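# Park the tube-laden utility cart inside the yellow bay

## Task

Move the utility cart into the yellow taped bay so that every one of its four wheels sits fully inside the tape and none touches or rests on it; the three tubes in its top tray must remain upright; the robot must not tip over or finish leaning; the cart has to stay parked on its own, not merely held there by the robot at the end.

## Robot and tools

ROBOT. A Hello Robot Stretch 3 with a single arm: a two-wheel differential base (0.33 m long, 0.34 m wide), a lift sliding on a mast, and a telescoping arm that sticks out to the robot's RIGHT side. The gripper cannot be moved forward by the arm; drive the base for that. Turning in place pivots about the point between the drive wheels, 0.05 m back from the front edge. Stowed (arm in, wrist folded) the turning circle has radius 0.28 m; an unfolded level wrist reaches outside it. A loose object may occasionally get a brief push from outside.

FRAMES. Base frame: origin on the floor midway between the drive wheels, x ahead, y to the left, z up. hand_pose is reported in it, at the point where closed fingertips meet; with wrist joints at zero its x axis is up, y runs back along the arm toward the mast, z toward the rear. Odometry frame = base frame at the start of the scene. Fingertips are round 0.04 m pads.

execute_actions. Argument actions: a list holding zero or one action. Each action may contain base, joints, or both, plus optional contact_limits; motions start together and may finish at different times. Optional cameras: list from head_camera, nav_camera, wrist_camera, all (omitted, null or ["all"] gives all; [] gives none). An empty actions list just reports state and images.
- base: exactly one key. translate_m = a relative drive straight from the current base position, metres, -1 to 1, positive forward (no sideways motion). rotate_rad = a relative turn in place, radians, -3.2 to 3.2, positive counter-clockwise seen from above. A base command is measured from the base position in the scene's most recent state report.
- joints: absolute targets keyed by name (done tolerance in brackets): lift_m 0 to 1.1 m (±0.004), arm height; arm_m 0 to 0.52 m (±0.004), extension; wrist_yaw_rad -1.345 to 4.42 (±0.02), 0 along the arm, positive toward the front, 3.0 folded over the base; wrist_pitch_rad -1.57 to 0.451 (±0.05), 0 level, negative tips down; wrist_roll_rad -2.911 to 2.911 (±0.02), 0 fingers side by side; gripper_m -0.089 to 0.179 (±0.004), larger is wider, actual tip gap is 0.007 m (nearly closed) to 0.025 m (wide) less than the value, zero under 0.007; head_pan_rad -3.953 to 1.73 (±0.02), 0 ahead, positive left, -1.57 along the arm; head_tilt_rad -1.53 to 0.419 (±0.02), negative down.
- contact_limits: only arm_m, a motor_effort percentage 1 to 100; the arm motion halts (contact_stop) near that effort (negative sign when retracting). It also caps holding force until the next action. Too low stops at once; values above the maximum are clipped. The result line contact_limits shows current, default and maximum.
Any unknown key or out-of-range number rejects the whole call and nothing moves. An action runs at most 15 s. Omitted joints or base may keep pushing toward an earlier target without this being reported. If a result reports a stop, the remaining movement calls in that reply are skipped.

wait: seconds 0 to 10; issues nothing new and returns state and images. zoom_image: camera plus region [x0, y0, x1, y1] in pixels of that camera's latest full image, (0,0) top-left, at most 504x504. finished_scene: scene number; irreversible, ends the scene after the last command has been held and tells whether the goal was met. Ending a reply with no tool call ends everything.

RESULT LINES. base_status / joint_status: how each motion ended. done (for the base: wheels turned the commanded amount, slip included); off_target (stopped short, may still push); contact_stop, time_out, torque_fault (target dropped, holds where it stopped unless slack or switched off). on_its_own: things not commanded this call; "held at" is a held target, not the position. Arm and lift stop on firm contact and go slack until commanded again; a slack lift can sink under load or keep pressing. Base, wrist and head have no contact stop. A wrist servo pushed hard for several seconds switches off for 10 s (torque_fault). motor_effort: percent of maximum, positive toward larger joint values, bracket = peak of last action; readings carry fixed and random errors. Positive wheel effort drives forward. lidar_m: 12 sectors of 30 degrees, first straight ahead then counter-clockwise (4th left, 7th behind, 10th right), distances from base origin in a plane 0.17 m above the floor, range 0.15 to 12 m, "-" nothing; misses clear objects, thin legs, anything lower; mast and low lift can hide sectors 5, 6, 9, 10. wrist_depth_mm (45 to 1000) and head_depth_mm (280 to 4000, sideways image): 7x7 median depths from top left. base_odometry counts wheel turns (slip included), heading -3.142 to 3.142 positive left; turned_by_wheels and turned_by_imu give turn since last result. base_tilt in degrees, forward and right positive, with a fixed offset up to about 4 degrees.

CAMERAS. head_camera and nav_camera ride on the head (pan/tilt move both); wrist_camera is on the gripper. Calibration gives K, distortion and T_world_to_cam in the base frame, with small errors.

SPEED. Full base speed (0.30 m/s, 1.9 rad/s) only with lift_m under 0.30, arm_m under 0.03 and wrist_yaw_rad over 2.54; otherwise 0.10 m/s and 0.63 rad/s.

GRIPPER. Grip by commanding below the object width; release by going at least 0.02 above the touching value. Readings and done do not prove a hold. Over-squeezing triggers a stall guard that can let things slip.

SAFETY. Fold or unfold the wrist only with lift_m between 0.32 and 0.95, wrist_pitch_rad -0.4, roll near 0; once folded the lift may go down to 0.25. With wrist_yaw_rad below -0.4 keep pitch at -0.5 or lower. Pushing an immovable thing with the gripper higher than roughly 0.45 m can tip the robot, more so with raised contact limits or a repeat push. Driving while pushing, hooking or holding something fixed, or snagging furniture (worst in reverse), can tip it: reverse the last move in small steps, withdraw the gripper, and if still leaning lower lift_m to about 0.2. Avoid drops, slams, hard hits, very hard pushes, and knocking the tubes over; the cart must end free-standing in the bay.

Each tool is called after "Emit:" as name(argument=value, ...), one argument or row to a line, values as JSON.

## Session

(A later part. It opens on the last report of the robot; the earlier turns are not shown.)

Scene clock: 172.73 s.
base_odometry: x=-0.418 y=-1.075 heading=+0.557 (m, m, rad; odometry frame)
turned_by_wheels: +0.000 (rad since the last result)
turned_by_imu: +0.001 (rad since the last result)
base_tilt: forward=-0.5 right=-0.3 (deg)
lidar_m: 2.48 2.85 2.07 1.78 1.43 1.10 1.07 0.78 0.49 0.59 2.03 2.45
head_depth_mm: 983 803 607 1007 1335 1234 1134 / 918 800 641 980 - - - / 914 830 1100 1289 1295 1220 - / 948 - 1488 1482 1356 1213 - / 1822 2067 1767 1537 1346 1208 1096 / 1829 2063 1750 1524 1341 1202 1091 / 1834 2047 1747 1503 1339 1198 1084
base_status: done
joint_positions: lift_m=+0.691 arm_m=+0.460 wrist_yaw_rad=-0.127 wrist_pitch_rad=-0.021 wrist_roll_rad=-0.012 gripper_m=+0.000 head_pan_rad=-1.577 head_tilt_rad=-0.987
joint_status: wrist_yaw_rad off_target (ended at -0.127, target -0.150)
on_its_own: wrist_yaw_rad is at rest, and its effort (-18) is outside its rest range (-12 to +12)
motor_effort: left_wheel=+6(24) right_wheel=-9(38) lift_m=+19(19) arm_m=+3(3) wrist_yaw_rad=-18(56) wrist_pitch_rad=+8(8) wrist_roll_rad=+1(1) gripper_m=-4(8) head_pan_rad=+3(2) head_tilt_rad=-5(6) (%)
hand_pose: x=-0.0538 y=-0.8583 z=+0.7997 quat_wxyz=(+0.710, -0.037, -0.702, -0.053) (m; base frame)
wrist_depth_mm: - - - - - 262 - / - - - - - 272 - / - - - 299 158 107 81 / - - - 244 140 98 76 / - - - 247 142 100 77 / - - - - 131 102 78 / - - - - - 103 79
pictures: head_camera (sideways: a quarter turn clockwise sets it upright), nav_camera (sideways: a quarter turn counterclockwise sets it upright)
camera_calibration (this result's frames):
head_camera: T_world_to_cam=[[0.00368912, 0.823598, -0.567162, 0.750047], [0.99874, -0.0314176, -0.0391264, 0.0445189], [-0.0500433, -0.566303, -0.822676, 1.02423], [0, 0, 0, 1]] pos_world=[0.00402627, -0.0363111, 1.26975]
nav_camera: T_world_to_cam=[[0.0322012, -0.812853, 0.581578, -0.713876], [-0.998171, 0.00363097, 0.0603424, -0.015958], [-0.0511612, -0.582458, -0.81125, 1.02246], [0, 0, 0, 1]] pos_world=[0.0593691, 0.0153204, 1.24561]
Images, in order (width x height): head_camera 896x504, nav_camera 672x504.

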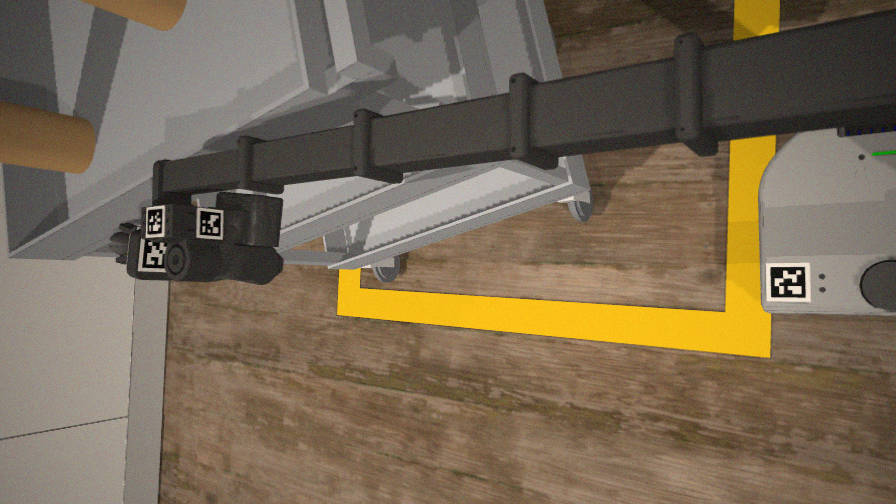

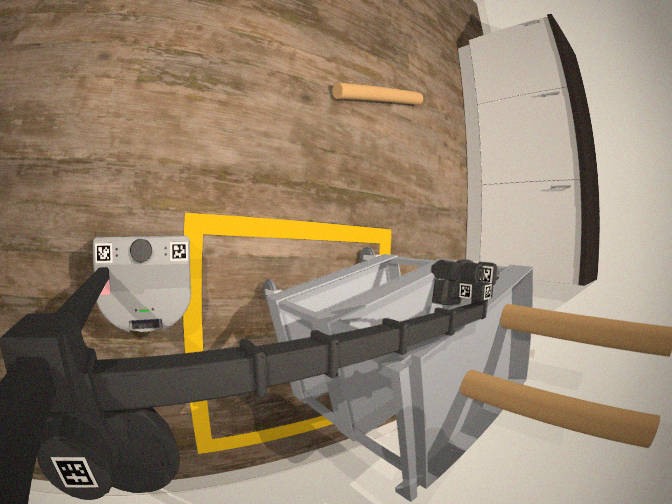

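Emit:
execute_actions(
  actions=[
    {"base":{"translate_m":0.06},"joints":{"wrist_yaw_rad":0.1}},
  ],
  cameras=[],
)

Emit:
execute_actions(
  actions=[
    {"base":{"translate_m":0.39},"joints":{"arm_m":0.0}},
  ],
  cameras=[],
)

Emit:
execute_actions(
  actions=[
    {"base":{"rotate_rad":1.55},"joints":{"wrist_yaw_rad":1.57,"wrist_pitch_rad":-1.57,"gripper_m":0.15}},
  ],
  cameras=[],
)

Emit:
execute_actions(
  actions=[
    {"base":{"translate_m":-1.0},"joints":{"lift_m":0.4}},
  ],
  cameras=[],
)

Emit:
execute_actions(
  actions=[
    {"base":{"translate_m":-0.335},"joints":{"head_pan_rad":-1.57,"head_tilt_rad":-1.1}},
  ],
  cameras=[],
)

Emit:
execute_actions(
  actions=[
    {"base":{"rotate_rad":0.265},"joints":{"arm_m":0.25}},
  ],
)

Scene clock: 191.83 s.
base_odometry: x=-0.367 y=-1.044 heading=+0.557 (m, m, rad; odometry frame)
turned_by_wheels: +0.000 (rad since the last result)
turned_by_imu: -0.001 (rad since the last result)
base_tilt: forward=-0.4 right=-0.4 (deg)
lidar_m: 2.49 2.78 2.03 1.79 1.51 1.16 1.13 0.75 0.52 0.71 2.04 2.40
head_depth_mm: 967 807 641 984 1318 1237 1136 / 896 755 1097 877 - - - / 916 868 1152 1363 1334 1221 - / 1829 - 1736 1532 1361 1217 - / 1821 2071 1764 1529 1349 1210 1095 / 1838 2055 1763 1522 1344 1204 1090 / 1832 2042 1741 1513 1333 1198 1088
base_status: done
joint_positions: lift_m=+0.691 arm_m=+0.460 wrist_yaw_rad=+0.097 wrist_pitch_rad=-0.021 wrist_roll_rad=-0.012 gripper_m=+0.000 head_pan_rad=-1.577 head_tilt_rad=-0.987
joint_status: all done
motor_effort: left_wheel=-3(10) right_wheel=+4(11) lift_m=+19(19) arm_m=+2(3) wrist_yaw_rad=+2(18) wrist_pitch_rad=+8(8) wrist_roll_rad=+1(1) gripper_m=-3(4) head_pan_rad=+3(2) head_tilt_rad=-5(6) (%)
hand_pose: x=+0.0034 y=-0.8591 z=+0.7997 quat_wxyz=(+0.711, +0.042, -0.701, +0.027) (m; base frame)
wrist_depth_mm: - - - - - - - / - - - - - - - / - - - - - 276 190 / - - - - - 246 177 / - - - - - 249 178 / - - - - - - 179 / - - - - - - -
pictures: none
No camera images: the call's "cameras" was empty. Leave "cameras" out to get every camera's image.

Scene clock: 197.20 s.
base_odometry: x=-0.036 y=-0.837 heading=+0.557 (m, m, rad; odometry frame)
turned_by_wheels: +0.000 (rad since the last result)
turned_by_imu: -0.002 (rad since the last result)
base_tilt: forward=-0.3 right=-0.4 (deg)
lidar_m: 2.25 2.37 1.86 2.21 1.86 1.57 1.52 0.78 0.85 1.96 2.05 2.01
head_depth_mm: 2428 2139 1505 1484 1383 1230 1129 / 1848 2094 1795 1565 1407 - - / 1834 2090 1788 1549 1398 - - / 1842 2083 1776 1540 - 1181 - / 1845 2088 1761 1528 1350 1213 1095 / 1835 2071 1751 1500 1332 1206 1090 / 1853 2055 1708 1515 1340 1195 1084
base_status: done
joint_positions: lift_m=+0.691 arm_m=+0.000 wrist_yaw_rad=+0.098 wrist_pitch_rad=-0.021 wrist_roll_rad=-0.012 gripper_m=+0.000 head_pan_rad=-1.577 head_tilt_rad=-0.987
joint_status: all done
motor_effort: left_wheel=-2(4) right_wheel=+3(8) lift_m=+19(20) arm_m=-4(4) wrist_yaw_rad=+1(2) wrist_pitch_rad=+8(8) wrist_roll_rad=+1(1) gripper_m=-2(2) head_pan_rad=+2(3) head_tilt_rad=-5(5) (%)
hand_pose: x=+0.0036 y=-0.3998 z=+0.7997 quat_wxyz=(+0.711, +0.042, -0.701, +0.027) (m; base frame)
wrist_depth_mm: - - - - - - - / - - - - - - - / - - - - - - - / - - - - - - - / - - - - - - - / - - - - - - 787 / - - - - - - 828
pictures: none
No camera images: the call's "cameras" was empty. Leave "cameras" out to get every camera's image.

Scene clock: 200.63 s.
base_odometry: x=-0.036 y=-0.837 heading=+2.107 (m, m, rad; odometry frame)
turned_by_wheels: +1.550 (rad since the last result)
turned_by_imu: +1.557 (rad since the last result)
base_tilt: forward=-0.5 right=-0.4 (deg)
lidar_m: 2.22 1.86 1.57 1.52 0.78 0.84 1.96 2.04 2.02 2.25 2.36 1.86
head_depth_mm: 2089 2096 1820 1567 1384 1239 1133 / 2042 2091 1816 1563 1401 - - / 2125 2118 1787 1553 1411 1183 - / 2128 2101 1779 1545 1412 1179 - / 2127 2090 1766 1534 1356 1176 1094 / 2133 2067 1761 1519 1349 1205 1091 / 2124 2053 1740 1510 1337 1196 1084
base_status: done
joint_positions: lift_m=+0.691 arm_m=+0.000 wrist_yaw_rad=+1.567 wrist_pitch_rad=-1.565 wrist_roll_rad=-0.012 gripper_m=+0.150 head_pan_rad=-1.577 head_tilt_rad=-0.988
joint_status: all done
motor_effort: left_wheel=-4(7) right_wheel=+4(7) lift_m=+19(19) arm_m=-4(4) wrist_yaw_rad=+2(3) wrist_pitch_rad=-1(8) wrist_roll_rad=+1(1) gripper_m=-1(86) head_pan_rad=+3(2) head_tilt_rad=-5(5) (%)
hand_pose: x=-0.0439 y=-0.1455 z=+0.5729 quat_wxyz=(+0.707, +0.707, +0.001, +0.005) (m; base frame)
wrist_depth_mm: 709 710 706 711 713 689 721 / 723 718 737 736 716 696 698 / 748 735 741 728 733 734 718 / 758 760 - 753 733 743 746 / - 776 - 756 761 740 750 / 759 - 784 771 776 765 746 / 799 806 791 776 800 784 791
pictures: none
No camera images: the call's "cameras" was empty. Leave "cameras" out to get every camera's image.

Scene clock: 211.80 s.
base_odometry: x=+0.475 y=-1.697 heading=+2.107 (m, m, rad; odometry frame)
turned_by_wheels: +0.000 (rad since the last result)
turned_by_imu: +0.000 (rad since the last result)
base_tilt: forward=-0.6 right=-0.5 (deg)
lidar_m: 2.83 2.14 0.54 0.47 1.62 0.98 0.95 0.99 1.38 1.95 2.33 3.25
head_depth_mm: 2118 2155 1820 1569 1373 1237 1118 / 2116 2150 1805 1557 1373 1229 1130 / 2015 2077 1794 1551 1365 1239 - / 2055 2053 1773 1535 1360 1184 - / 2054 2031 1771 1534 1354 1187 1094 / 2018 2019 1743 1517 1341 1187 1091 / 2107 2051 1744 1504 1334 1193 1088
base_status: done
joint_positions: lift_m=+0.401 arm_m=+0.000 wrist_yaw_rad=+1.567 wrist_pitch_rad=-1.565 wrist_roll_rad=-0.012 gripper_m=+0.150 head_pan_rad=-1.577 head_tilt_rad=-0.988
joint_status: all done
motor_effort: left_wheel=-3(7) right_wheel=+4(4) lift_m=+20(20) arm_m=-4(4) wrist_yaw_rad=+2(2) wrist_pitch_rad=-1(2) wrist_roll_rad=+1(1) gripper_m=+0(1) head_pan_rad=+2(2) head_tilt_rad=-5(5) (%)
hand_pose: x=-0.0440 y=-0.1455 z=+0.2829 quat_wxyz=(+0.707, +0.707, +0.001, +0.004) (m; base frame)
wrist_depth_mm: 427 429 423 422 428 347 416 / 430 437 431 432 429 355 425 / - - - - 439 362 435 / - - - - 444 376 440 / - - - - 455 453 450 / - - - - 462 464 454 / - - - - 483 472 386
pictures: none
No camera images: the call's "cameras" was empty. Leave "cameras" out to get every camera's image.

Scene clock: 216.20 s.
base_odometry: x=+0.646 y=-1.985 heading=+2.107 (m, m, rad; odometry frame)
turned_by_wheels: +0.000 (rad since the last result)
turned_by_imu: +0.000 (rad since the last result)
base_tilt: forward=-0.4 right=-0.4 (deg)
lidar_m: 3.17 0.76 0.54 0.79 1.64 0.64 0.62 0.64 0.89 1.91 2.06 3.24
head_depth_mm: 2102 1879 1630 1480 1334 1213 1141 / 2119 1866 1655 1475 1326 1206 - / 2082 1857 1631 1459 1322 - - / 2041 1842 1630 1446 1308 - - / 1985 1818 1610 1440 1265 1189 1092 / 1974 1804 1601 1426 1260 1182 1087 / 1960 1799 1582 1427 1258 1176 1082
base_status: done
joint_positions: lift_m=+0.401 arm_m=+0.000 wrist_yaw_rad=+1.567 wrist_pitch_rad=-1.565 wrist_roll_rad=-0.012 gripper_m=+0.150 head_pan_rad=-1.577 head_tilt_rad=-1.086
joint_status: all done
motor_effort: left_wheel=-3(9) right_wheel=+5(4) lift_m=+20(20) arm_m=-4(4) wrist_yaw_rad=+3(2) wrist_pitch_rad=-1(1) wrist_roll_rad=+1(1) gripper_m=-1(1) head_pan_rad=+3(2) head_tilt_rad=-6(16) (%)
hand_pose: x=-0.0440 y=-0.1455 z=+0.2829 quat_wxyz=(+0.707, +0.707, +0.001, +0.004) (m; base frame)
wrist_depth_mm: 427 426 426 422 426 423 349 / 438 434 430 429 430 433 352 / - - - - 440 438 356 / - - - - 448 448 370 / - - - - 448 458 446 / - - - - 460 465 455 / - - - - 478 470 475
pictures: none
No camera images: the call's "cameras" was empty. Leave "cameras" out to get every camera's image.

Scene clock: 219.27 s.
base_odometry: x=+0.646 y=-1.985 heading=+2.372 (m, m, rad; odometry frame)
turned_by_wheels: +0.265 (rad since the last result)
turned_by_imu: +0.266 (rad since the last result)
base_tilt: forward=-0.3 right=-0.2 (deg)
lidar_m: 2.93 0.54 0.56 1.56 0.71 0.62 0.62 0.72 1.29 2.06 2.62 3.18
head_depth_mm: 2050 1888 1662 1475 1336 1212 1142 / 1987 1880 1648 1471 1322 1215 - / 1994 1855 1626 1488 1311 - - / 1997 1850 1632 1500 1272 1231 - / 2024 1833 1615 1445 1267 1203 1094 / 2087 1808 1595 1425 1259 1178 1091 / 2061 1815 1587 1425 1256 1176 1086
base_status: done
joint_positions: lift_m=+0.401 arm_m=+0.250 wrist_yaw_rad=+1.567 wrist_pitch_rad=-1.565 wrist_roll_rad=-0.012 gripper_m=+0.150 head_pan_rad=-1.577 head_tilt_rad=-1.086
joint_status: all done
motor_effort: left_wheel=-4(8) right_wheel=+4(7) lift_m=+20(20) arm_m=+3(1) wrist_yaw_rad=+2(2) wrist_pitch_rad=-1(1) wrist_roll_rad=+1(1) gripper_m=-1(0) head_pan_rad=+3(3) head_tilt_rad=-6(6) (%)
hand_pose: x=-0.0441 y=-0.3947 z=+0.2829 quat_wxyz=(+0.707, +0.707, +0.001, +0.005) (m; base frame)
wrist_depth_mm: 433 433 427 416 415 421 421 / 433 432 434 421 426 428 429 / - 442 445 436 434 440 432 / - 450 447 447 446 441 447 / - 456 457 453 451 449 446 / - - 465 463 456 456 461 / - 475 474 469 471 468 477
pictures: head_camera (sideways: a quarter turn clockwise sets it upright), nav_camera (sideways: a quarter turn counterclockwise sets it upright), wrist_camera
camera_calibration (this result's frames):
head_camera: T_world_to_cam=[[0.00389565, 0.875721, -0.482802, 0.640149], [0.998768, -0.0272912, -0.0414427, 0.0475291], [-0.0494685, -0.482045, -0.874749, 1.09191], [0, 0, 0, 1]] pos_world=[0.00405098, -0.0329436, 1.26618]
nav_camera: T_world_to_cam=[[0.0319845, -0.866453, 0.498232, -0.605298], [-0.998207, -0.00246005, 0.0598027, -0.0152474], [-0.0505906, -0.499252, -0.864979, 1.0923], [0, 0, 0, 1]] pos_world=[0.0594, 0.0208309, 1.2473]
wrist_camera: T_world_to_cam=[[-0.0388096, -0.999218, -0.00761128, -0.38646], [-0.990783, 0.0374905, 0.13017, -0.0266875], [-0.129782, 0.012593, -0.991463, 0.439588], [0, 0, 0, 1]] pos_world=[0.0156109, -0.390693, 0.436368]
Images, in order (width x height): head_camera 896x504, nav_camera 672x504, wrist_camera 644x364.

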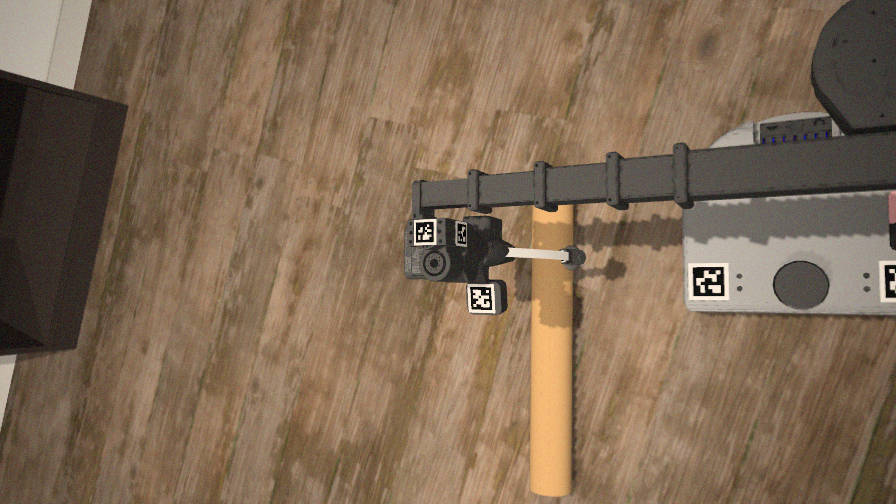

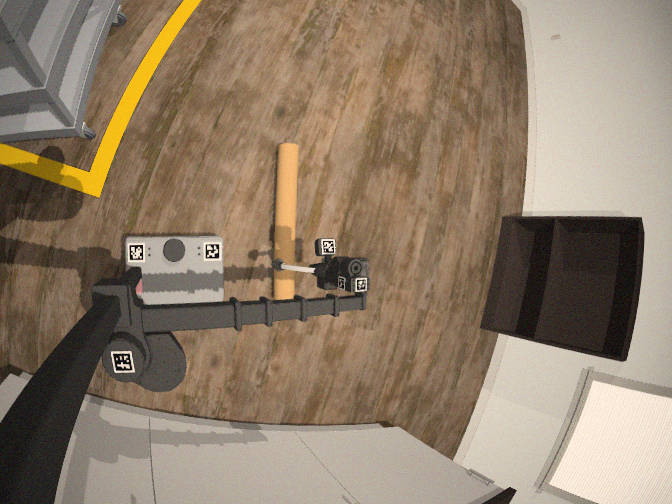

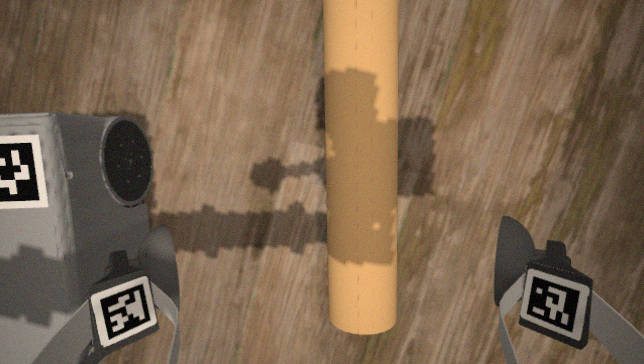

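Emit:
execute_actions(
  actions=[
    {"base":{"translate_m":0.14},"joints":{"arm_m":0.29,"lift_m":0.25}},
  ],
  cameras=["wrist_camera"],
)

Scene clock: 225.13 s.
base_odometry: x=+0.546 y=-1.888 heading=+2.371 (m, m, rad; odometry frame)
turned_by_wheels: +0.000 (rad since the last result)
turned_by_imu: -0.001 (rad since the last result)
base_tilt: forward=-0.4 right=-0.3 (deg)
lidar_m: 2.87 0.53 0.45 1.52 0.86 0.75 0.75 0.88 1.96 2.05 2.67 3.05
head_depth_mm: 2029 1883 1656 1477 1331 1217 1126 / 1991 1874 1650 1458 1307 1206 - / 2027 1859 1629 1470 1287 - - / 2015 1832 1619 1494 1273 1235 - / 2050 1823 1610 1441 1272 1205 1094 / 2093 1796 1606 1424 1266 1183 1090 / 2069 1790 1589 1417 1290 1181 1083
base_status: done
joint_positions: lift_m=+0.251 arm_m=+0.290 wrist_yaw_rad=+1.567 wrist_pitch_rad=-1.565 wrist_roll_rad=-0.012 gripper_m=+0.150 head_pan_rad=-1.577 head_tilt_rad=-1.086
joint_status: all done
motor_effort: left_wheel=-3(4) right_wheel=+3(8) lift_m=+20(19) arm_m=+3(1) wrist_yaw_rad=+1(2) wrist_pitch_rad=-1(1) wrist_roll_rad=+1(1) gripper_m=+1(1) head_pan_rad=+3(2) head_tilt_rad=-6(6) (%)
hand_pose: x=-0.0441 y=-0.4347 z=+0.1329 quat_wxyz=(+0.707, +0.707, +0.001, +0.005) (m; base frame)
wrist_depth_mm: 280 280 281 203 275 277 275 / 286 287 283 206 283 280 277 / 291 293 290 210 285 286 285 / 298 297 294 213 292 292 291 / 304 302 303 218 297 298 295 / 306 - 306 222 304 304 300 / 316 315 314 226 311 310 312
pictures: wrist_camera
camera_calibration (this result's frames):
wrist_camera: T_world_to_cam=[[-0.0388093, -0.999218, -0.00761129, -0.427576], [-0.990783, 0.0374902, 0.130169, -0.00566309], [-0.129782, 0.0125929, -0.991463, 0.291379], [0, 0, 0, 1]] pos_world=[0.0156109, -0.430699, 0.286374]
Images, in order (width x height): wrist_camera 644x364.

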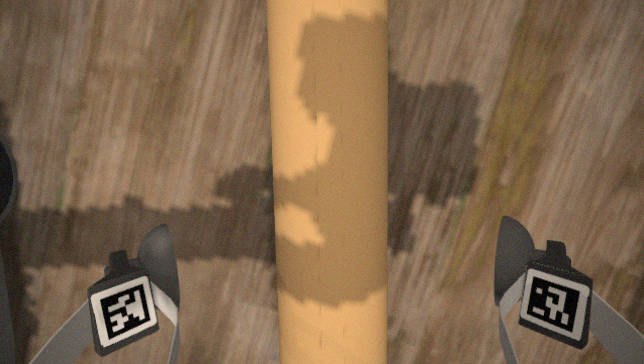

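Emit:
execute_actions(
  actions=[
    {"joints":{"lift_m":0.165}},
  ],
  cameras=["wrist_camera"],
)

Emit:
execute_actions(
  actions=[
    {"joints":{"gripper_m":0.045}},
  ],
  cameras=["wrist_camera"],
)

Emit:
execute_actions(
  actions=[
    {"joints":{"lift_m":0.6}},
  ],
  cameras=[],
)

Emit:
execute_actions(
  actions=[
    {"joints":{"lift_m":1.09,"wrist_pitch_rad":0.0,"head_tilt_rad":-0.4,"head_pan_rad":-1.2}},
  ],
)

Scene clock: 230.23 s.
base_odometry: x=+0.546 y=-1.888 heading=+2.371 (m, m, rad; odometry frame)
turned_by_wheels: +0.000 (rad since the last result)
turned_by_imu: -0.001 (rad since the last result)
base_tilt: forward=-0.4 right=-0.5 (deg)
lidar_m: 2.85 0.53 0.45 1.52 0.86 0.75 0.75 0.88 1.96 2.05 2.66 3.05
head_depth_mm: 2042 1888 1651 1472 1333 1215 1112 / 2009 1865 1647 1467 1304 1214 - / 2018 1836 1636 1458 1277 1238 - / 2028 1833 1618 1470 1260 1226 - / 2074 1832 1619 1437 1269 1200 1094 / 2080 1821 1605 1428 1263 1184 1089 / 2069 1802 1588 1414 1290 1178 1086
base_status: not commanded
joint_positions: lift_m=+0.166 arm_m=+0.290 wrist_yaw_rad=+1.567 wrist_pitch_rad=-1.565 wrist_roll_rad=-0.012 gripper_m=+0.150 head_pan_rad=-1.577 head_tilt_rad=-1.086
joint_status: all done
motor_effort: left_wheel=-4(3) right_wheel=+2(3) lift_m=+20(20) arm_m=+3(2) wrist_yaw_rad=+2(2) wrist_pitch_rad=-1(1) wrist_roll_rad=+1(1) gripper_m=+0(0) head_pan_rad=+3(3) head_tilt_rad=-6(6) (%)
hand_pose: x=-0.0441 y=-0.4347 z=+0.0479 quat_wxyz=(+0.707, +0.707, +0.001, +0.005) (m; base frame)
wrist_depth_mm: 199 199 195 119 132 194 195 / 202 202 200 120 135 199 198 / 207 204 204 122 138 202 202 / 210 209 208 125 141 205 205 / 214 212 212 127 144 209 209 / 218 - 216 130 147 213 212 / 221 222 221 132 151 219 218
pictures: wrist_camera
camera_calibration (this result's frames):
wrist_camera: T_world_to_cam=[[-0.0388092, -0.999218, -0.00761128, -0.428225], [-0.990783, 0.0374901, 0.130169, 0.00540191], [-0.129782, 0.0125929, -0.991463, 0.2071], [0, 0, 0, 1]] pos_world=[0.0156109, -0.430701, 0.201369]
Images, in order (width x height): wrist_camera 644x364.

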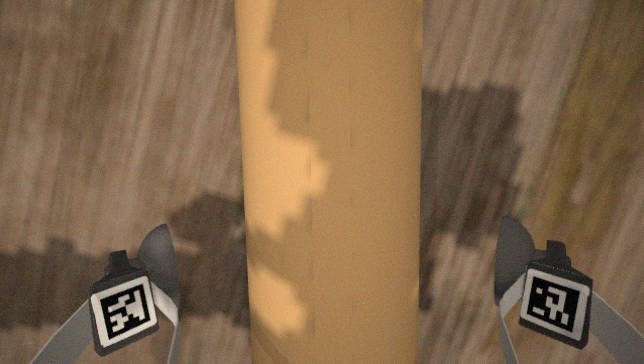

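Scene clock: 231.77 s.
base_odometry: x=+0.546 y=-1.888 heading=+2.371 (m, m, rad; odometry frame)
turned_by_wheels: +0.000 (rad since the last result)
turned_by_imu: +0.000 (rad since the last result)
base_tilt: forward=-0.6 right=-0.3 (deg)
lidar_m: 2.87 0.53 0.45 1.52 0.86 0.75 0.75 0.88 1.95 2.05 2.66 3.05
head_depth_mm: 2023 1881 1663 1472 1332 1213 1114 / 1984 1870 1646 1467 1301 1207 - / 2030 1846 1630 1460 1282 1233 - / 2027 1842 1616 1474 1258 1228 - / 2069 1825 1621 1440 1268 1204 1091 / 2086 1809 1607 1428 1262 1183 1090 / 2068 1807 1595 1425 1284 1180 1081
base_status: not commanded
joint_positions: lift_m=+0.166 arm_m=+0.290 wrist_yaw_rad=+1.567 wrist_pitch_rad=-1.565 wrist_roll_rad=-0.011 gripper_m=+0.046 head_pan_rad=-1.577 head_tilt_rad=-1.086
joint_status: all done
motor_effort: left_wheel=-3(3) right_wheel=+3(3) lift_m=+20(20) arm_m=+3(3) wrist_yaw_rad=+2(2) wrist_pitch_rad=-1(1) wrist_roll_rad=+1(1) gripper_m=-12(88) head_pan_rad=+3(3) head_tilt_rad=-6(6) (%)
hand_pose: x=-0.0441 y=-0.4347 z=+0.0479 quat_wxyz=(+0.707, +0.707, +0.001, +0.004) (m; base frame)
wrist_depth_mm: 199 199 196 118 132 195 194 / 203 202 200 120 134 198 197 / 206 203 204 122 136 202 201 / 210 211 208 124 140 205 204 / 215 213 210 127 136 209 209 / 217 217 143 130 136 214 213 / 222 221 221 132 146 219 217
pictures: wrist_camera
camera_calibration (this result's frames):
wrist_camera: T_world_to_cam=[[-0.0394285, -0.999193, -0.00761416, -0.428242], [-0.990759, 0.0381038, 0.130169, 0.00567059], [-0.129774, 0.0126762, -0.991463, 0.207129], [0, 0, 0, 1]] pos_world=[0.0156132, -0.430738, 0.201362]
Images, in order (width x height): wrist_camera 644x364.

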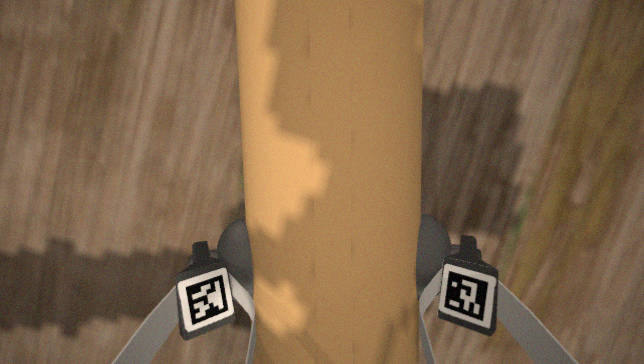

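Scene clock: 236.57 s.
base_odometry: x=+0.546 y=-1.888 heading=+2.371 (m, m, rad; odometry frame)
turned_by_wheels: +0.000 (rad since the last result)
turned_by_imu: -0.001 (rad since the last result)
base_tilt: forward=-0.5 right=-0.5 (deg)
lidar_m: 2.87 0.53 0.45 1.52 0.86 0.75 0.75 0.88 1.96 2.04 2.66 3.04
head_depth_mm: 2043 1887 1657 1466 1330 1215 1132 / 1997 1873 1643 1464 1325 - - / 2006 1851 1683 1435 1282 - - / 2045 1849 - 1436 1272 1230 - / 2076 1839 1606 1443 1265 1203 1093 / 2095 1819 1606 1435 1263 1183 1090 / 2076 1799 1580 1425 1294 1175 1083
base_status: not commanded
joint_positions: lift_m=+0.599 arm_m=+0.290 wrist_yaw_rad=+1.567 wrist_pitch_rad=-1.565 wrist_roll_rad=-0.011 gripper_m=+0.045 head_pan_rad=-1.577 head_tilt_rad=-1.086
joint_status: all done
motor_effort: left_wheel=-3(3) right_wheel=+4(3) lift_m=+48(54) arm_m=+3(3) wrist_yaw_rad=+2(2) wrist_pitch_rad=-1(2) wrist_roll_rad=+0(1) gripper_m=-1(13) head_pan_rad=+2(2) head_tilt_rad=-6(6) (%)
hand_pose: x=-0.0440 y=-0.4347 z=+0.4818 quat_wxyz=(+0.707, +0.707, +0.001, +0.004) (m; base frame)
wrist_depth_mm: 626 606 623 561 612 604 607 / 643 638 642 565 622 630 626 / 661 634 642 574 641 635 635 / - - 654 591 654 649 633 / - - 675 581 651 660 657 / - 697 675 606 - 686 671 / 706 697 700 687 687 680 685
pictures: none
No camera images: the call's "cameras" was empty. Leave "cameras" out to get every camera's image.

Scene clock: 241.87 s.
base_odometry: x=+0.546 y=-1.888 heading=+2.371 (m, m, rad; odometry frame)
turned_by_wheels: +0.000 (rad since the last result)
turned_by_imu: -0.001 (rad since the last result)
base_tilt: forward=-0.5 right=-0.6 (deg)
lidar_m: 2.86 0.53 0.45 1.52 0.86 0.75 0.75 0.88 1.95 2.05 2.66 3.06
head_depth_mm: 1972 2083 2041 2264 2187 1712 1384 / 2086 2193 - 2576 2267 1714 1380 / 2220 2397 2544 2772 2244 1708 1380 / 2379 2548 2769 2939 2248 1697 1370 / 2563 2763 2990 3136 2232 1695 1359 / 2773 2997 3334 3257 2213 1691 1357 / 3032 3318 3649 3205 2221 1671 1356
base_status: not commanded
joint_positions: lift_m=+1.089 arm_m=+0.290 wrist_yaw_rad=+1.567 wrist_pitch_rad=-0.022 wrist_roll_rad=-0.011 gripper_m=+0.045 head_pan_rad=-1.207 head_tilt_rad=-0.409
joint_status: all done
motor_effort: left_wheel=-3(3) right_wheel=+3(4) lift_m=+48(49) arm_m=+3(3) wrist_yaw_rad=+2(1) wrist_pitch_rad=+8(8) wrist_roll_rad=+1(1) gripper_m=-1(1) head_pan_rad=+2(22) head_tilt_rad=+4(35) (%)
hand_pose: x=+0.2343 y=-0.4356 z=+1.1985 quat_wxyz=(+0.509, +0.502, -0.492, +0.496) (m; base frame)
wrist_depth_mm: - - - - - - - / - - - - - - - / - - - - - - - / - - - - - - - / - - - - - - - / - - - - - - - / - - - - - - -
pictures: head_camera (sideways: a quarter turn clockwise sets it upright), nav_camera (sideways: a quarter turn counterclockwise sets it upright), wrist_camera
camera_calibration (this result's frames):
head_camera: T_world_to_cam=[[-0.136187, 0.354089, -0.925243, 1.21766], [0.948738, 0.315496, -0.0189054, 0.0185209], [0.285217, -0.880388, -0.378904, 0.444912], [0, 0, 0, 1]] pos_world=[0.0213617, -0.0453077, 1.29556]
nav_camera: T_world_to_cam=[[0.163599, -0.3254, 0.931316, -1.17058], [-0.943902, -0.326129, 0.0518613, -0.00529102], [0.286854, -0.887555, -0.3605, 0.434024], [0, 0, 0, 1]] pos_world=[0.062011, 0.0025874, 1.24692]
wrist_camera: T_world_to_cam=[[0.00384839, -0.999371, -0.0352511, -0.386418], [-0.157041, 0.03421, -0.986999, 1.27362], [0.987585, 0.00933424, -0.156811, 0.120472], [0, 0, 0, 1]] pos_world=[0.0825216, -0.43087, 1.26233]
Images, in order (width x height): head_camera 896x504, nav_camera 672x504, wrist_camera 644x364.

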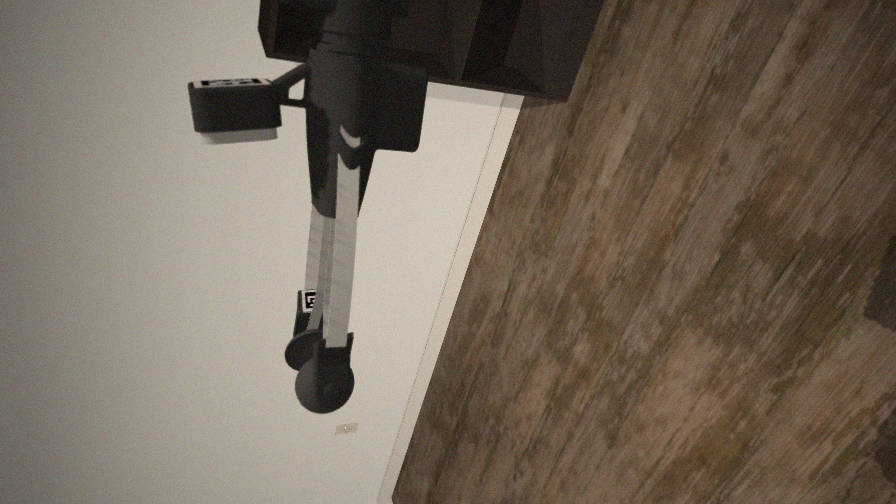

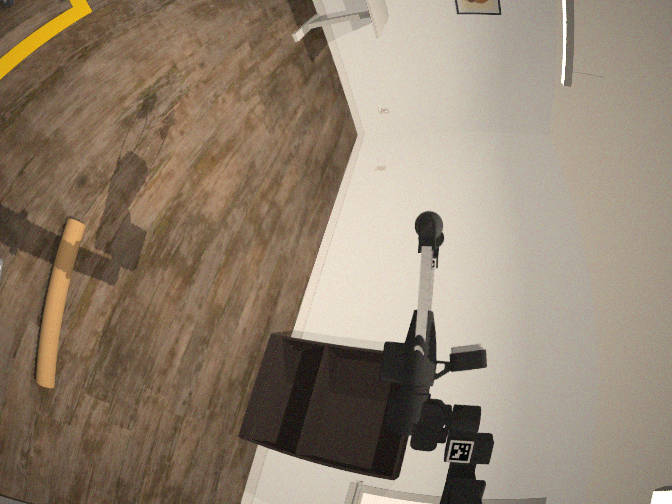

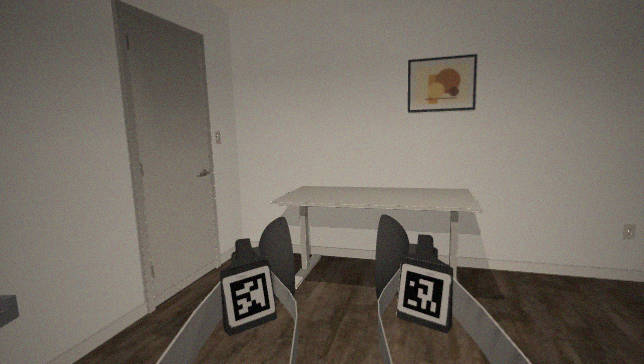

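Emit:
execute_actions(
  actions=[
    {"joints":{"wrist_pitch_rad":-1.57,"lift_m":0.3,"gripper_m":0.15,"head_tilt_rad":-1.1,"head_pan_rad":-1.57}},
  ],
  cameras=["wrist_camera"],
)

Emit:
execute_actions(
  actions=[
    {"joints":{"lift_m":0.135}},
  ],
  cameras=["wrist_camera"],
)

Scene clock: 253.40 s.
base_odometry: x=+0.546 y=-1.888 heading=+2.371 (m, m, rad; odometry frame)
turned_by_wheels: +0.000 (rad since the last result)
turned_by_imu: -0.001 (rad since the last result)
base_tilt: forward=-0.5 right=-0.3 (deg)
lidar_m: 2.86 0.53 0.45 1.52 0.86 0.75 0.75 0.88 1.95 2.05 2.66 3.05
head_depth_mm: 1994 1885 1663 1480 1323 1210 1128 / 1996 1877 1647 1472 1298 1214 - / 2006 1862 1634 1483 1286 - - / 2020 1847 1620 1498 1275 1230 - / 2067 1822 1620 1437 1269 1204 1092 / 2092 1809 1599 1429 1263 1181 1087 / 2054 1807 1585 1427 1287 1173 1084
base_status: not commanded
joint_positions: lift_m=+0.301 arm_m=+0.290 wrist_yaw_rad=+1.567 wrist_pitch_rad=-1.564 wrist_roll_rad=-0.011 gripper_m=+0.150 head_pan_rad=-1.563 head_tilt_rad=-1.086
joint_status: all done
motor_effort: left_wheel=-4(3) right_wheel=+4(4) lift_m=+20(42) arm_m=+3(3) wrist_yaw_rad=+2(2) wrist_pitch_rad=-2(8) wrist_roll_rad=+1(1) gripper_m=-1(86) head_pan_rad=-3(21) head_tilt_rad=-6(38) (%)
hand_pose: x=-0.0437 y=-0.4347 z=+0.1829 quat_wxyz=(+0.707, +0.707, +0.000, +0.005) (m; base frame)
wrist_depth_mm: 332 329 330 253 326 326 323 / 336 335 336 257 328 329 328 / 340 339 343 261 335 336 334 / 347 350 340 265 345 344 344 / 350 354 353 271 356 348 348 / 365 - 361 276 356 358 354 / - 369 366 280 359 359 362
pictures: wrist_camera
camera_calibration (this result's frames):
wrist_camera: T_world_to_cam=[[-0.0394145, -0.999194, -0.00766716, -0.427193], [-0.990951, 0.0381018, 0.128703, -0.0112634], [-0.128307, 0.0126706, -0.991653, 0.341091], [0, 0, 0, 1]] pos_world=[0.0157654, -0.430741, 0.336418]
Images, in order (width x height): wrist_camera 644x364.

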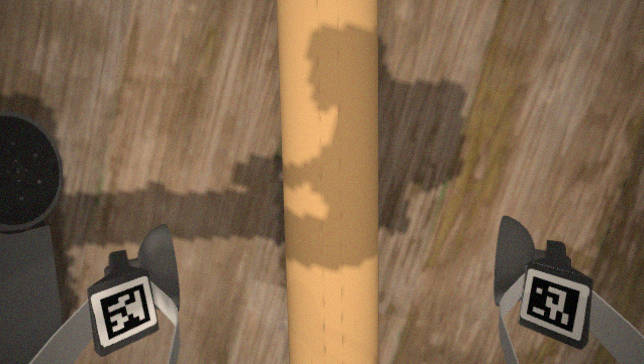

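Scene clock: 255.73 s.
base_odometry: x=+0.546 y=-1.888 heading=+2.371 (m, m, rad; odometry frame)
turned_by_wheels: +0.000 (rad since the last result)
turned_by_imu: +0.000 (rad since the last result)
base_tilt: forward=-0.4 right=-0.3 (deg)
lidar_m: 2.86 0.53 0.45 1.52 0.86 0.75 0.75 0.88 1.96 2.05 2.66 3.04
head_depth_mm: 2009 1888 1653 1471 1332 1218 1116 / 2010 1875 1641 1461 1302 1204 1133 / 2028 1856 1629 1460 1287 1231 - / 2018 1852 1625 1480 1271 1232 - / 2066 1823 1615 1441 1273 1203 1089 / 2091 1807 1598 1430 1267 1181 1089 / 2068 1787 1593 1428 1291 1181 1086
base_status: not commanded
joint_positions: lift_m=+0.136 arm_m=+0.290 wrist_yaw_rad=+1.567 wrist_pitch_rad=-1.564 wrist_roll_rad=-0.011 gripper_m=+0.150 head_pan_rad=-1.563 head_tilt_rad=-1.086
joint_status: all done
motor_effort: left_wheel=-3(3) right_wheel=+4(4) lift_m=+20(19) arm_m=+3(3) wrist_yaw_rad=+2(2) wrist_pitch_rad=-2(2) wrist_roll_rad=+1(1) gripper_m=-1(1) head_pan_rad=-2(3) head_tilt_rad=-6(6) (%)
hand_pose: x=-0.0438 y=-0.4347 z=+0.0179 quat_wxyz=(+0.707, +0.707, +0.001, +0.005) (m; base frame)
wrist_depth_mm: 170 169 102 89 95 167 167 / 172 173 105 91 97 170 170 / 175 175 109 93 98 173 172 / 180 179 113 94 101 176 174 / 183 181 118 96 102 178 179 / 185 - 126 98 105 183 180 / 190 190 187 100 106 186 185
pictures: wrist_camera
camera_calibration (this result's frames):
wrist_camera: T_world_to_cam=[[-0.0394156, -0.999194, -0.00766131, -0.42846], [-0.99093, 0.0381016, 0.128865, 0.0099274], [-0.128469, 0.0126711, -0.991633, 0.177468], [0, 0, 0, 1]] pos_world=[0.0157486, -0.430741, 0.171421]
Images, in order (width x height): wrist_camera 644x364.

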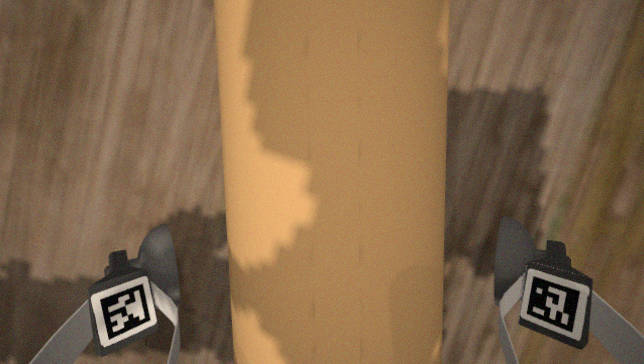

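Emit:
execute_actions(
  actions=[
    {"joints":{"gripper_m":0.02}},
  ],
  cameras=[],
)

Emit:
execute_actions(
  actions=[
    {"joints":{"lift_m":0.3}},
  ],
  cameras=["wrist_camera","head_camera"],
)

Scene clock: 258.90 s.
base_odometry: x=+0.546 y=-1.888 heading=+2.371 (m, m, rad; odometry frame)
turned_by_wheels: +0.000 (rad since the last result)
turned_by_imu: +0.000 (rad since the last result)
base_tilt: forward=-0.5 right=-0.5 (deg)
lidar_m: 2.85 0.53 0.45 1.52 0.86 0.75 0.75 0.88 1.96 2.05 2.66 3.05
head_depth_mm: 1991 1879 1658 1474 1337 1212 1111 / 1994 1877 1653 1469 1313 1210 1136 / 2014 1868 1636 1457 1282 1234 - / 2031 1844 1620 1479 1275 1227 - / 2057 1851 1610 1437 1261 1200 1098 / 2089 1818 1608 1431 1259 1181 1085 / 2081 1793 1583 1424 1287 1182 1087
base_status: not commanded
joint_positions: lift_m=+0.136 arm_m=+0.290 wrist_yaw_rad=+1.567 wrist_pitch_rad=-1.564 wrist_roll_rad=-0.011 gripper_m=+0.021 head_pan_rad=-1.563 head_tilt_rad=-1.086
joint_status: all done
motor_effort: left_wheel=-3(3) right_wheel=+4(3) lift_m=+20(19) arm_m=+3(3) wrist_yaw_rad=+2(2) wrist_pitch_rad=-2(2) wrist_roll_rad=+1(1) gripper_m=-23(99) head_pan_rad=-2(3) head_tilt_rad=-6(6) (%)
hand_pose: x=-0.0439 y=-0.4347 z=+0.0179 quat_wxyz=(+0.707, +0.707, +0.001, +0.005) (m; base frame)
wrist_depth_mm: 169 169 102 89 95 167 166 / 173 173 105 91 97 170 169 / 176 176 108 93 99 173 172 / 180 178 113 94 100 176 175 / 183 182 110 96 102 179 179 / 186 185 107 98 103 181 182 / 191 189 187 100 106 187 186
pictures: none
No camera images: the call's "cameras" was empty. Leave "cameras" out to get every camera's image.

Scene clock: 261.23 s.
base_odometry: x=+0.546 y=-1.888 heading=+2.371 (m, m, rad; odometry frame)
turned_by_wheels: +0.000 (rad since the last result)
turned_by_imu: +0.000 (rad since the last result)
base_tilt: forward=-0.6 right=-0.3 (deg)
lidar_m: 2.86 0.53 0.45 1.52 0.86 0.75 0.75 0.88 0.44 0.42 0.44 3.04
head_depth_mm: 2002 1881 1652 1475 1327 1213 1131 / 2001 1866 1653 1467 1292 1212 - / 2018 1857 1632 1481 1273 - - / 2025 1839 1610 1494 1275 1230 - / 2065 1817 1610 1438 1270 1204 1092 / 2097 1817 1600 1428 1260 1182 1094 / 2068 1790 1583 1424 1288 1181 1082
base_status: not commanded
joint_positions: lift_m=+0.299 arm_m=+0.290 wrist_yaw_rad=+1.567 wrist_pitch_rad=-1.564 wrist_roll_rad=-0.011 gripper_m=+0.030 head_pan_rad=-1.563 head_tilt_rad=-1.086
joint_status: all done
on_its_own: gripper_m is held at +0.029, not at your +0.020, by its stall guard, which is not easing now
motor_effort: left_wheel=-3(3) right_wheel=+3(4) lift_m=+54(57) arm_m=+3(3) wrist_yaw_rad=+2(2) wrist_pitch_rad=-2(2) wrist_roll_rad=+1(1) gripper_m=-20(23) head_pan_rad=-2(3) head_tilt_rad=-6(6) (%)
hand_pose: x=-0.0438 y=-0.4347 z=+0.1815 quat_wxyz=(+0.707, +0.707, +0.001, +0.005) (m; base frame)
wrist_depth_mm: 331 329 104 91 96 320 322 / 336 333 107 92 98 328 327 / 340 342 111 94 100 334 331 / 347 348 115 96 102 337 336 / 350 352 111 97 103 343 344 / 361 359 108 99 104 353 353 / 362 367 365 101 107 361 358
pictures: head_camera (sideways: a quarter turn clockwise sets it upright), wrist_camera
camera_calibration (this result's frames):
head_camera: T_world_to_cam=[[-0.00823632, 0.875616, -0.482938, 0.640401], [0.99905, -0.0134581, -0.0414394, 0.0475231], [-0.0427845, -0.48282, -0.874674, 1.09178], [0, 0, 0, 1]] pos_world=[0.00450762, -0.0329744, 1.26619]
wrist_camera: T_world_to_cam=[[-0.0394205, -0.999193, -0.00765257, -0.427211], [-0.990898, 0.0381044, 0.129107, -0.0112658], [-0.128711, 0.0126724, -0.991601, 0.339734], [0, 0, 0, 1]] pos_world=[0.0157235, -0.430742, 0.335066]
Images, in order (width x height): head_camera 896x504, wrist_camera 644x364.

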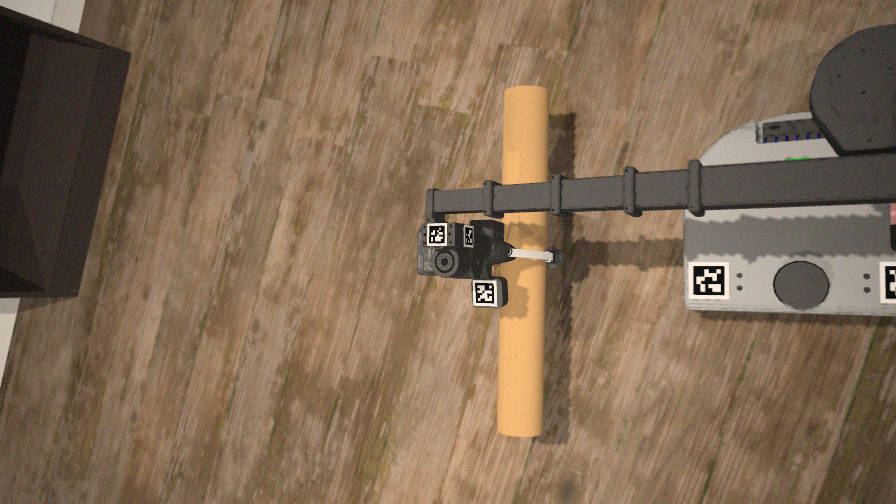

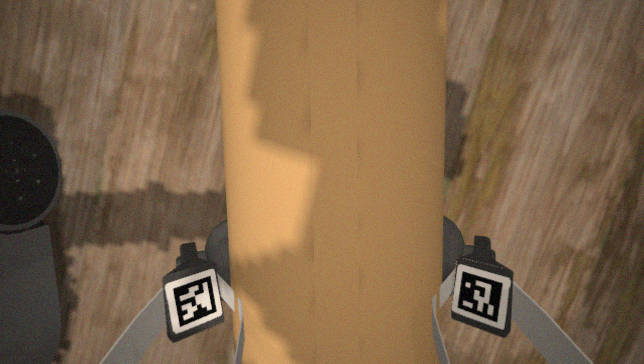

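Emit:
execute_actions(
  actions=[
    {"joints":{"lift_m":0.7}},
  ],
  cameras=[],
)

Emit:
execute_actions(
  actions=[
    {"joints":{"lift_m":1.095,"wrist_pitch_rad":0.0,"head_tilt_rad":-0.4,"head_pan_rad":-1.0,"arm_m":0.1}},
  ],
)

Scene clock: 267.77 s.
base_odometry: x=+0.546 y=-1.888 heading=+2.371 (m, m, rad; odometry frame)
turned_by_wheels: +0.000 (rad since the last result)
turned_by_imu: -0.001 (rad since the last result)
base_tilt: forward=-0.4 right=-0.4 (deg)
lidar_m: 2.86 0.53 0.45 1.52 0.86 0.75 0.75 0.88 1.95 2.05 2.66 3.05
head_depth_mm: 2000 1882 1651 1412 1342 1219 - / 2008 1893 1658 - - - - / 1996 1930 1607 1395 1319 1232 - / 2024 1875 1571 1385 1310 1236 - / 2062 1833 1638 1378 1301 1202 1094 / 2081 1816 1597 1366 1293 1182 1087 / 2067 1798 1593 1358 1283 1174 1081
base_status: not commanded
joint_positions: lift_m=+0.699 arm_m=+0.290 wrist_yaw_rad=+1.567 wrist_pitch_rad=-1.564 wrist_roll_rad=-0.011 gripper_m=+0.030 head_pan_rad=-1.563 head_tilt_rad=-1.086
joint_status: all done
on_its_own: gripper_m is held at +0.029, not at your +0.020, by its stall guard, which is not easing now
motor_effort: left_wheel=-3(3) right_wheel=+3(3) lift_m=+54(56) arm_m=+3(2) wrist_yaw_rad=+3(2) wrist_pitch_rad=-2(2) wrist_roll_rad=+1(1) gripper_m=-20(19) head_pan_rad=-3(3) head_tilt_rad=-6(6) (%)
hand_pose: x=-0.0438 y=-0.4347 z=+0.5815 quat_wxyz=(+0.707, +0.707, +0.001, +0.005) (m; base frame)
wrist_depth_mm: 715 735 104 91 97 711 700 / 721 725 107 92 98 711 715 / 739 752 109 94 100 730 719 / - - 108 96 102 745 737 / - - 109 97 103 758 756 / 781 - 108 99 104 763 781 / 802 791 792 102 107 787 782
pictures: none
No camera images: the call's "cameras" was empty. Leave "cameras" out to get every camera's image.

Scene clock: 272.20 s.
base_odometry: x=+0.546 y=-1.888 heading=+2.371 (m, m, rad; odometry frame)
turned_by_wheels: +0.000 (rad since the last result)
turned_by_imu: -0.001 (rad since the last result)
base_tilt: forward=-0.4 right=-0.4 (deg)
lidar_m: 2.86 0.53 0.45 1.52 0.86 0.75 0.75 0.88 1.96 2.05 2.66 3.04
head_depth_mm: 2178 2262 - - - 1718 1388 / 2363 2504 2669 - 2161 1715 1378 / 2579 2775 2942 - 2265 1702 1384 / 2847 3081 3279 3325 2147 1645 1299 / - - - - 289 307 338 / - - - - 286 309 362 / - - 3605 - 2119 1689 1357
base_status: not commanded
joint_positions: lift_m=+1.094 arm_m=+0.100 wrist_yaw_rad=+1.568 wrist_pitch_rad=-0.074 wrist_roll_rad=-0.011 gripper_m=+0.030 head_pan_rad=-1.007 head_tilt_rad=-0.408
joint_status: wrist_pitch_rad off_target (ended at -0.074, target +0.000); the others done
on_its_own: gripper_m is held at +0.029, not at your +0.020, by its stall guard, which is not easing now
motor_effort: left_wheel=-3(3) right_wheel=+3(4) lift_m=+54(56) arm_m=-4(0) wrist_yaw_rad=+2(2) wrist_pitch_rad=+27(28) wrist_roll_rad=+1(1) gripper_m=-21(21) head_pan_rad=+3(27) head_tilt_rad=+5(34) (%)
hand_pose: x=+0.2324 y=-0.2460 z=+1.1900 quat_wxyz=(+0.522, +0.515, -0.479, +0.483) (m; base frame)
wrist_depth_mm: - - 101 89 94 - - / - - 104 91 97 - - / - - 108 93 99 - - / - - 112 95 101 - - / - - 110 97 102 - - / 859 - 108 99 104 - - / 845 - - 101 107 - -
pictures: head_camera (sideways: a quarter turn clockwise sets it upright), nav_camera (sideways: a quarter turn counterclockwise sets it upright), wrist_camera
camera_calibration (this result's frames):
head_camera: T_world_to_cam=[[-0.203761, 0.319795, -0.925318, 1.21817], [0.867087, 0.497798, -0.018897, 0.019008], [0.454578, -0.806181, -0.378722, 0.443641], [0, 0, 0, 1]] pos_world=[0.0300646, -0.0413706, 1.29557]
nav_camera: T_world_to_cam=[[0.224923, -0.286228, 0.931388, -1.17105], [-0.860237, -0.507251, 0.0518552, -0.00579344], [0.457605, -0.812877, -0.360316, 0.432743], [0, 0, 0, 1]] pos_world=[0.0603865, 0.0136412, 1.24693]
wrist_camera: T_world_to_cam=[[0.00300389, -0.999362, -0.0355939, -0.196699], [-0.20809, 0.0341902, -0.977512, 1.25907], [0.978105, 0.0103431, -0.207854, 0.182433], [0, 0, 0, 1]] pos_world=[0.0841508, -0.241508, 1.26167]
Images, in order (width x height): head_camera 896x504, nav_camera 672x504, wrist_camera 644x364.

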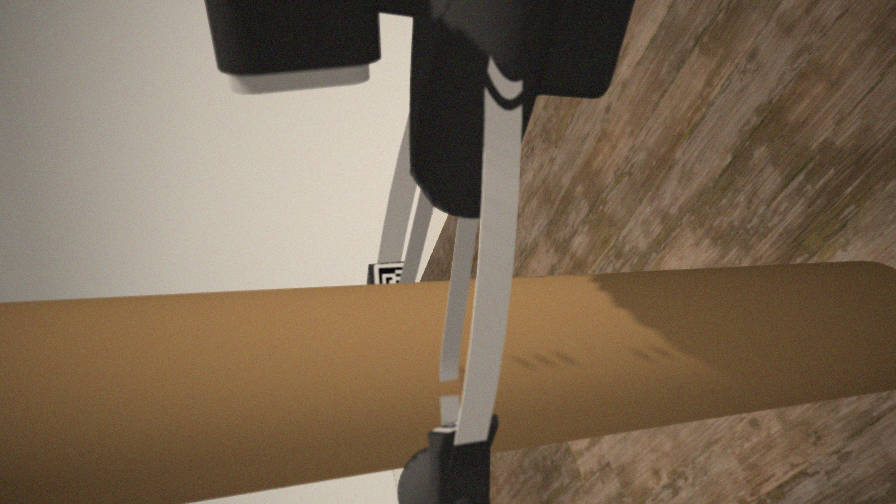

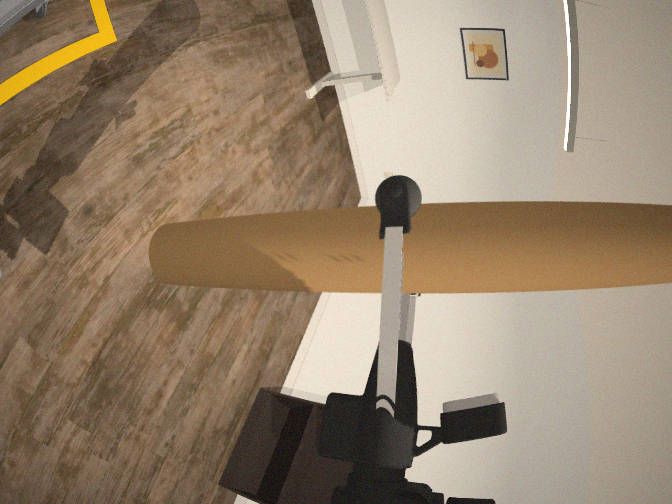

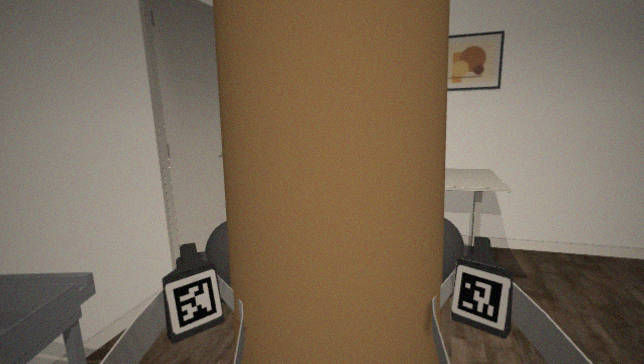

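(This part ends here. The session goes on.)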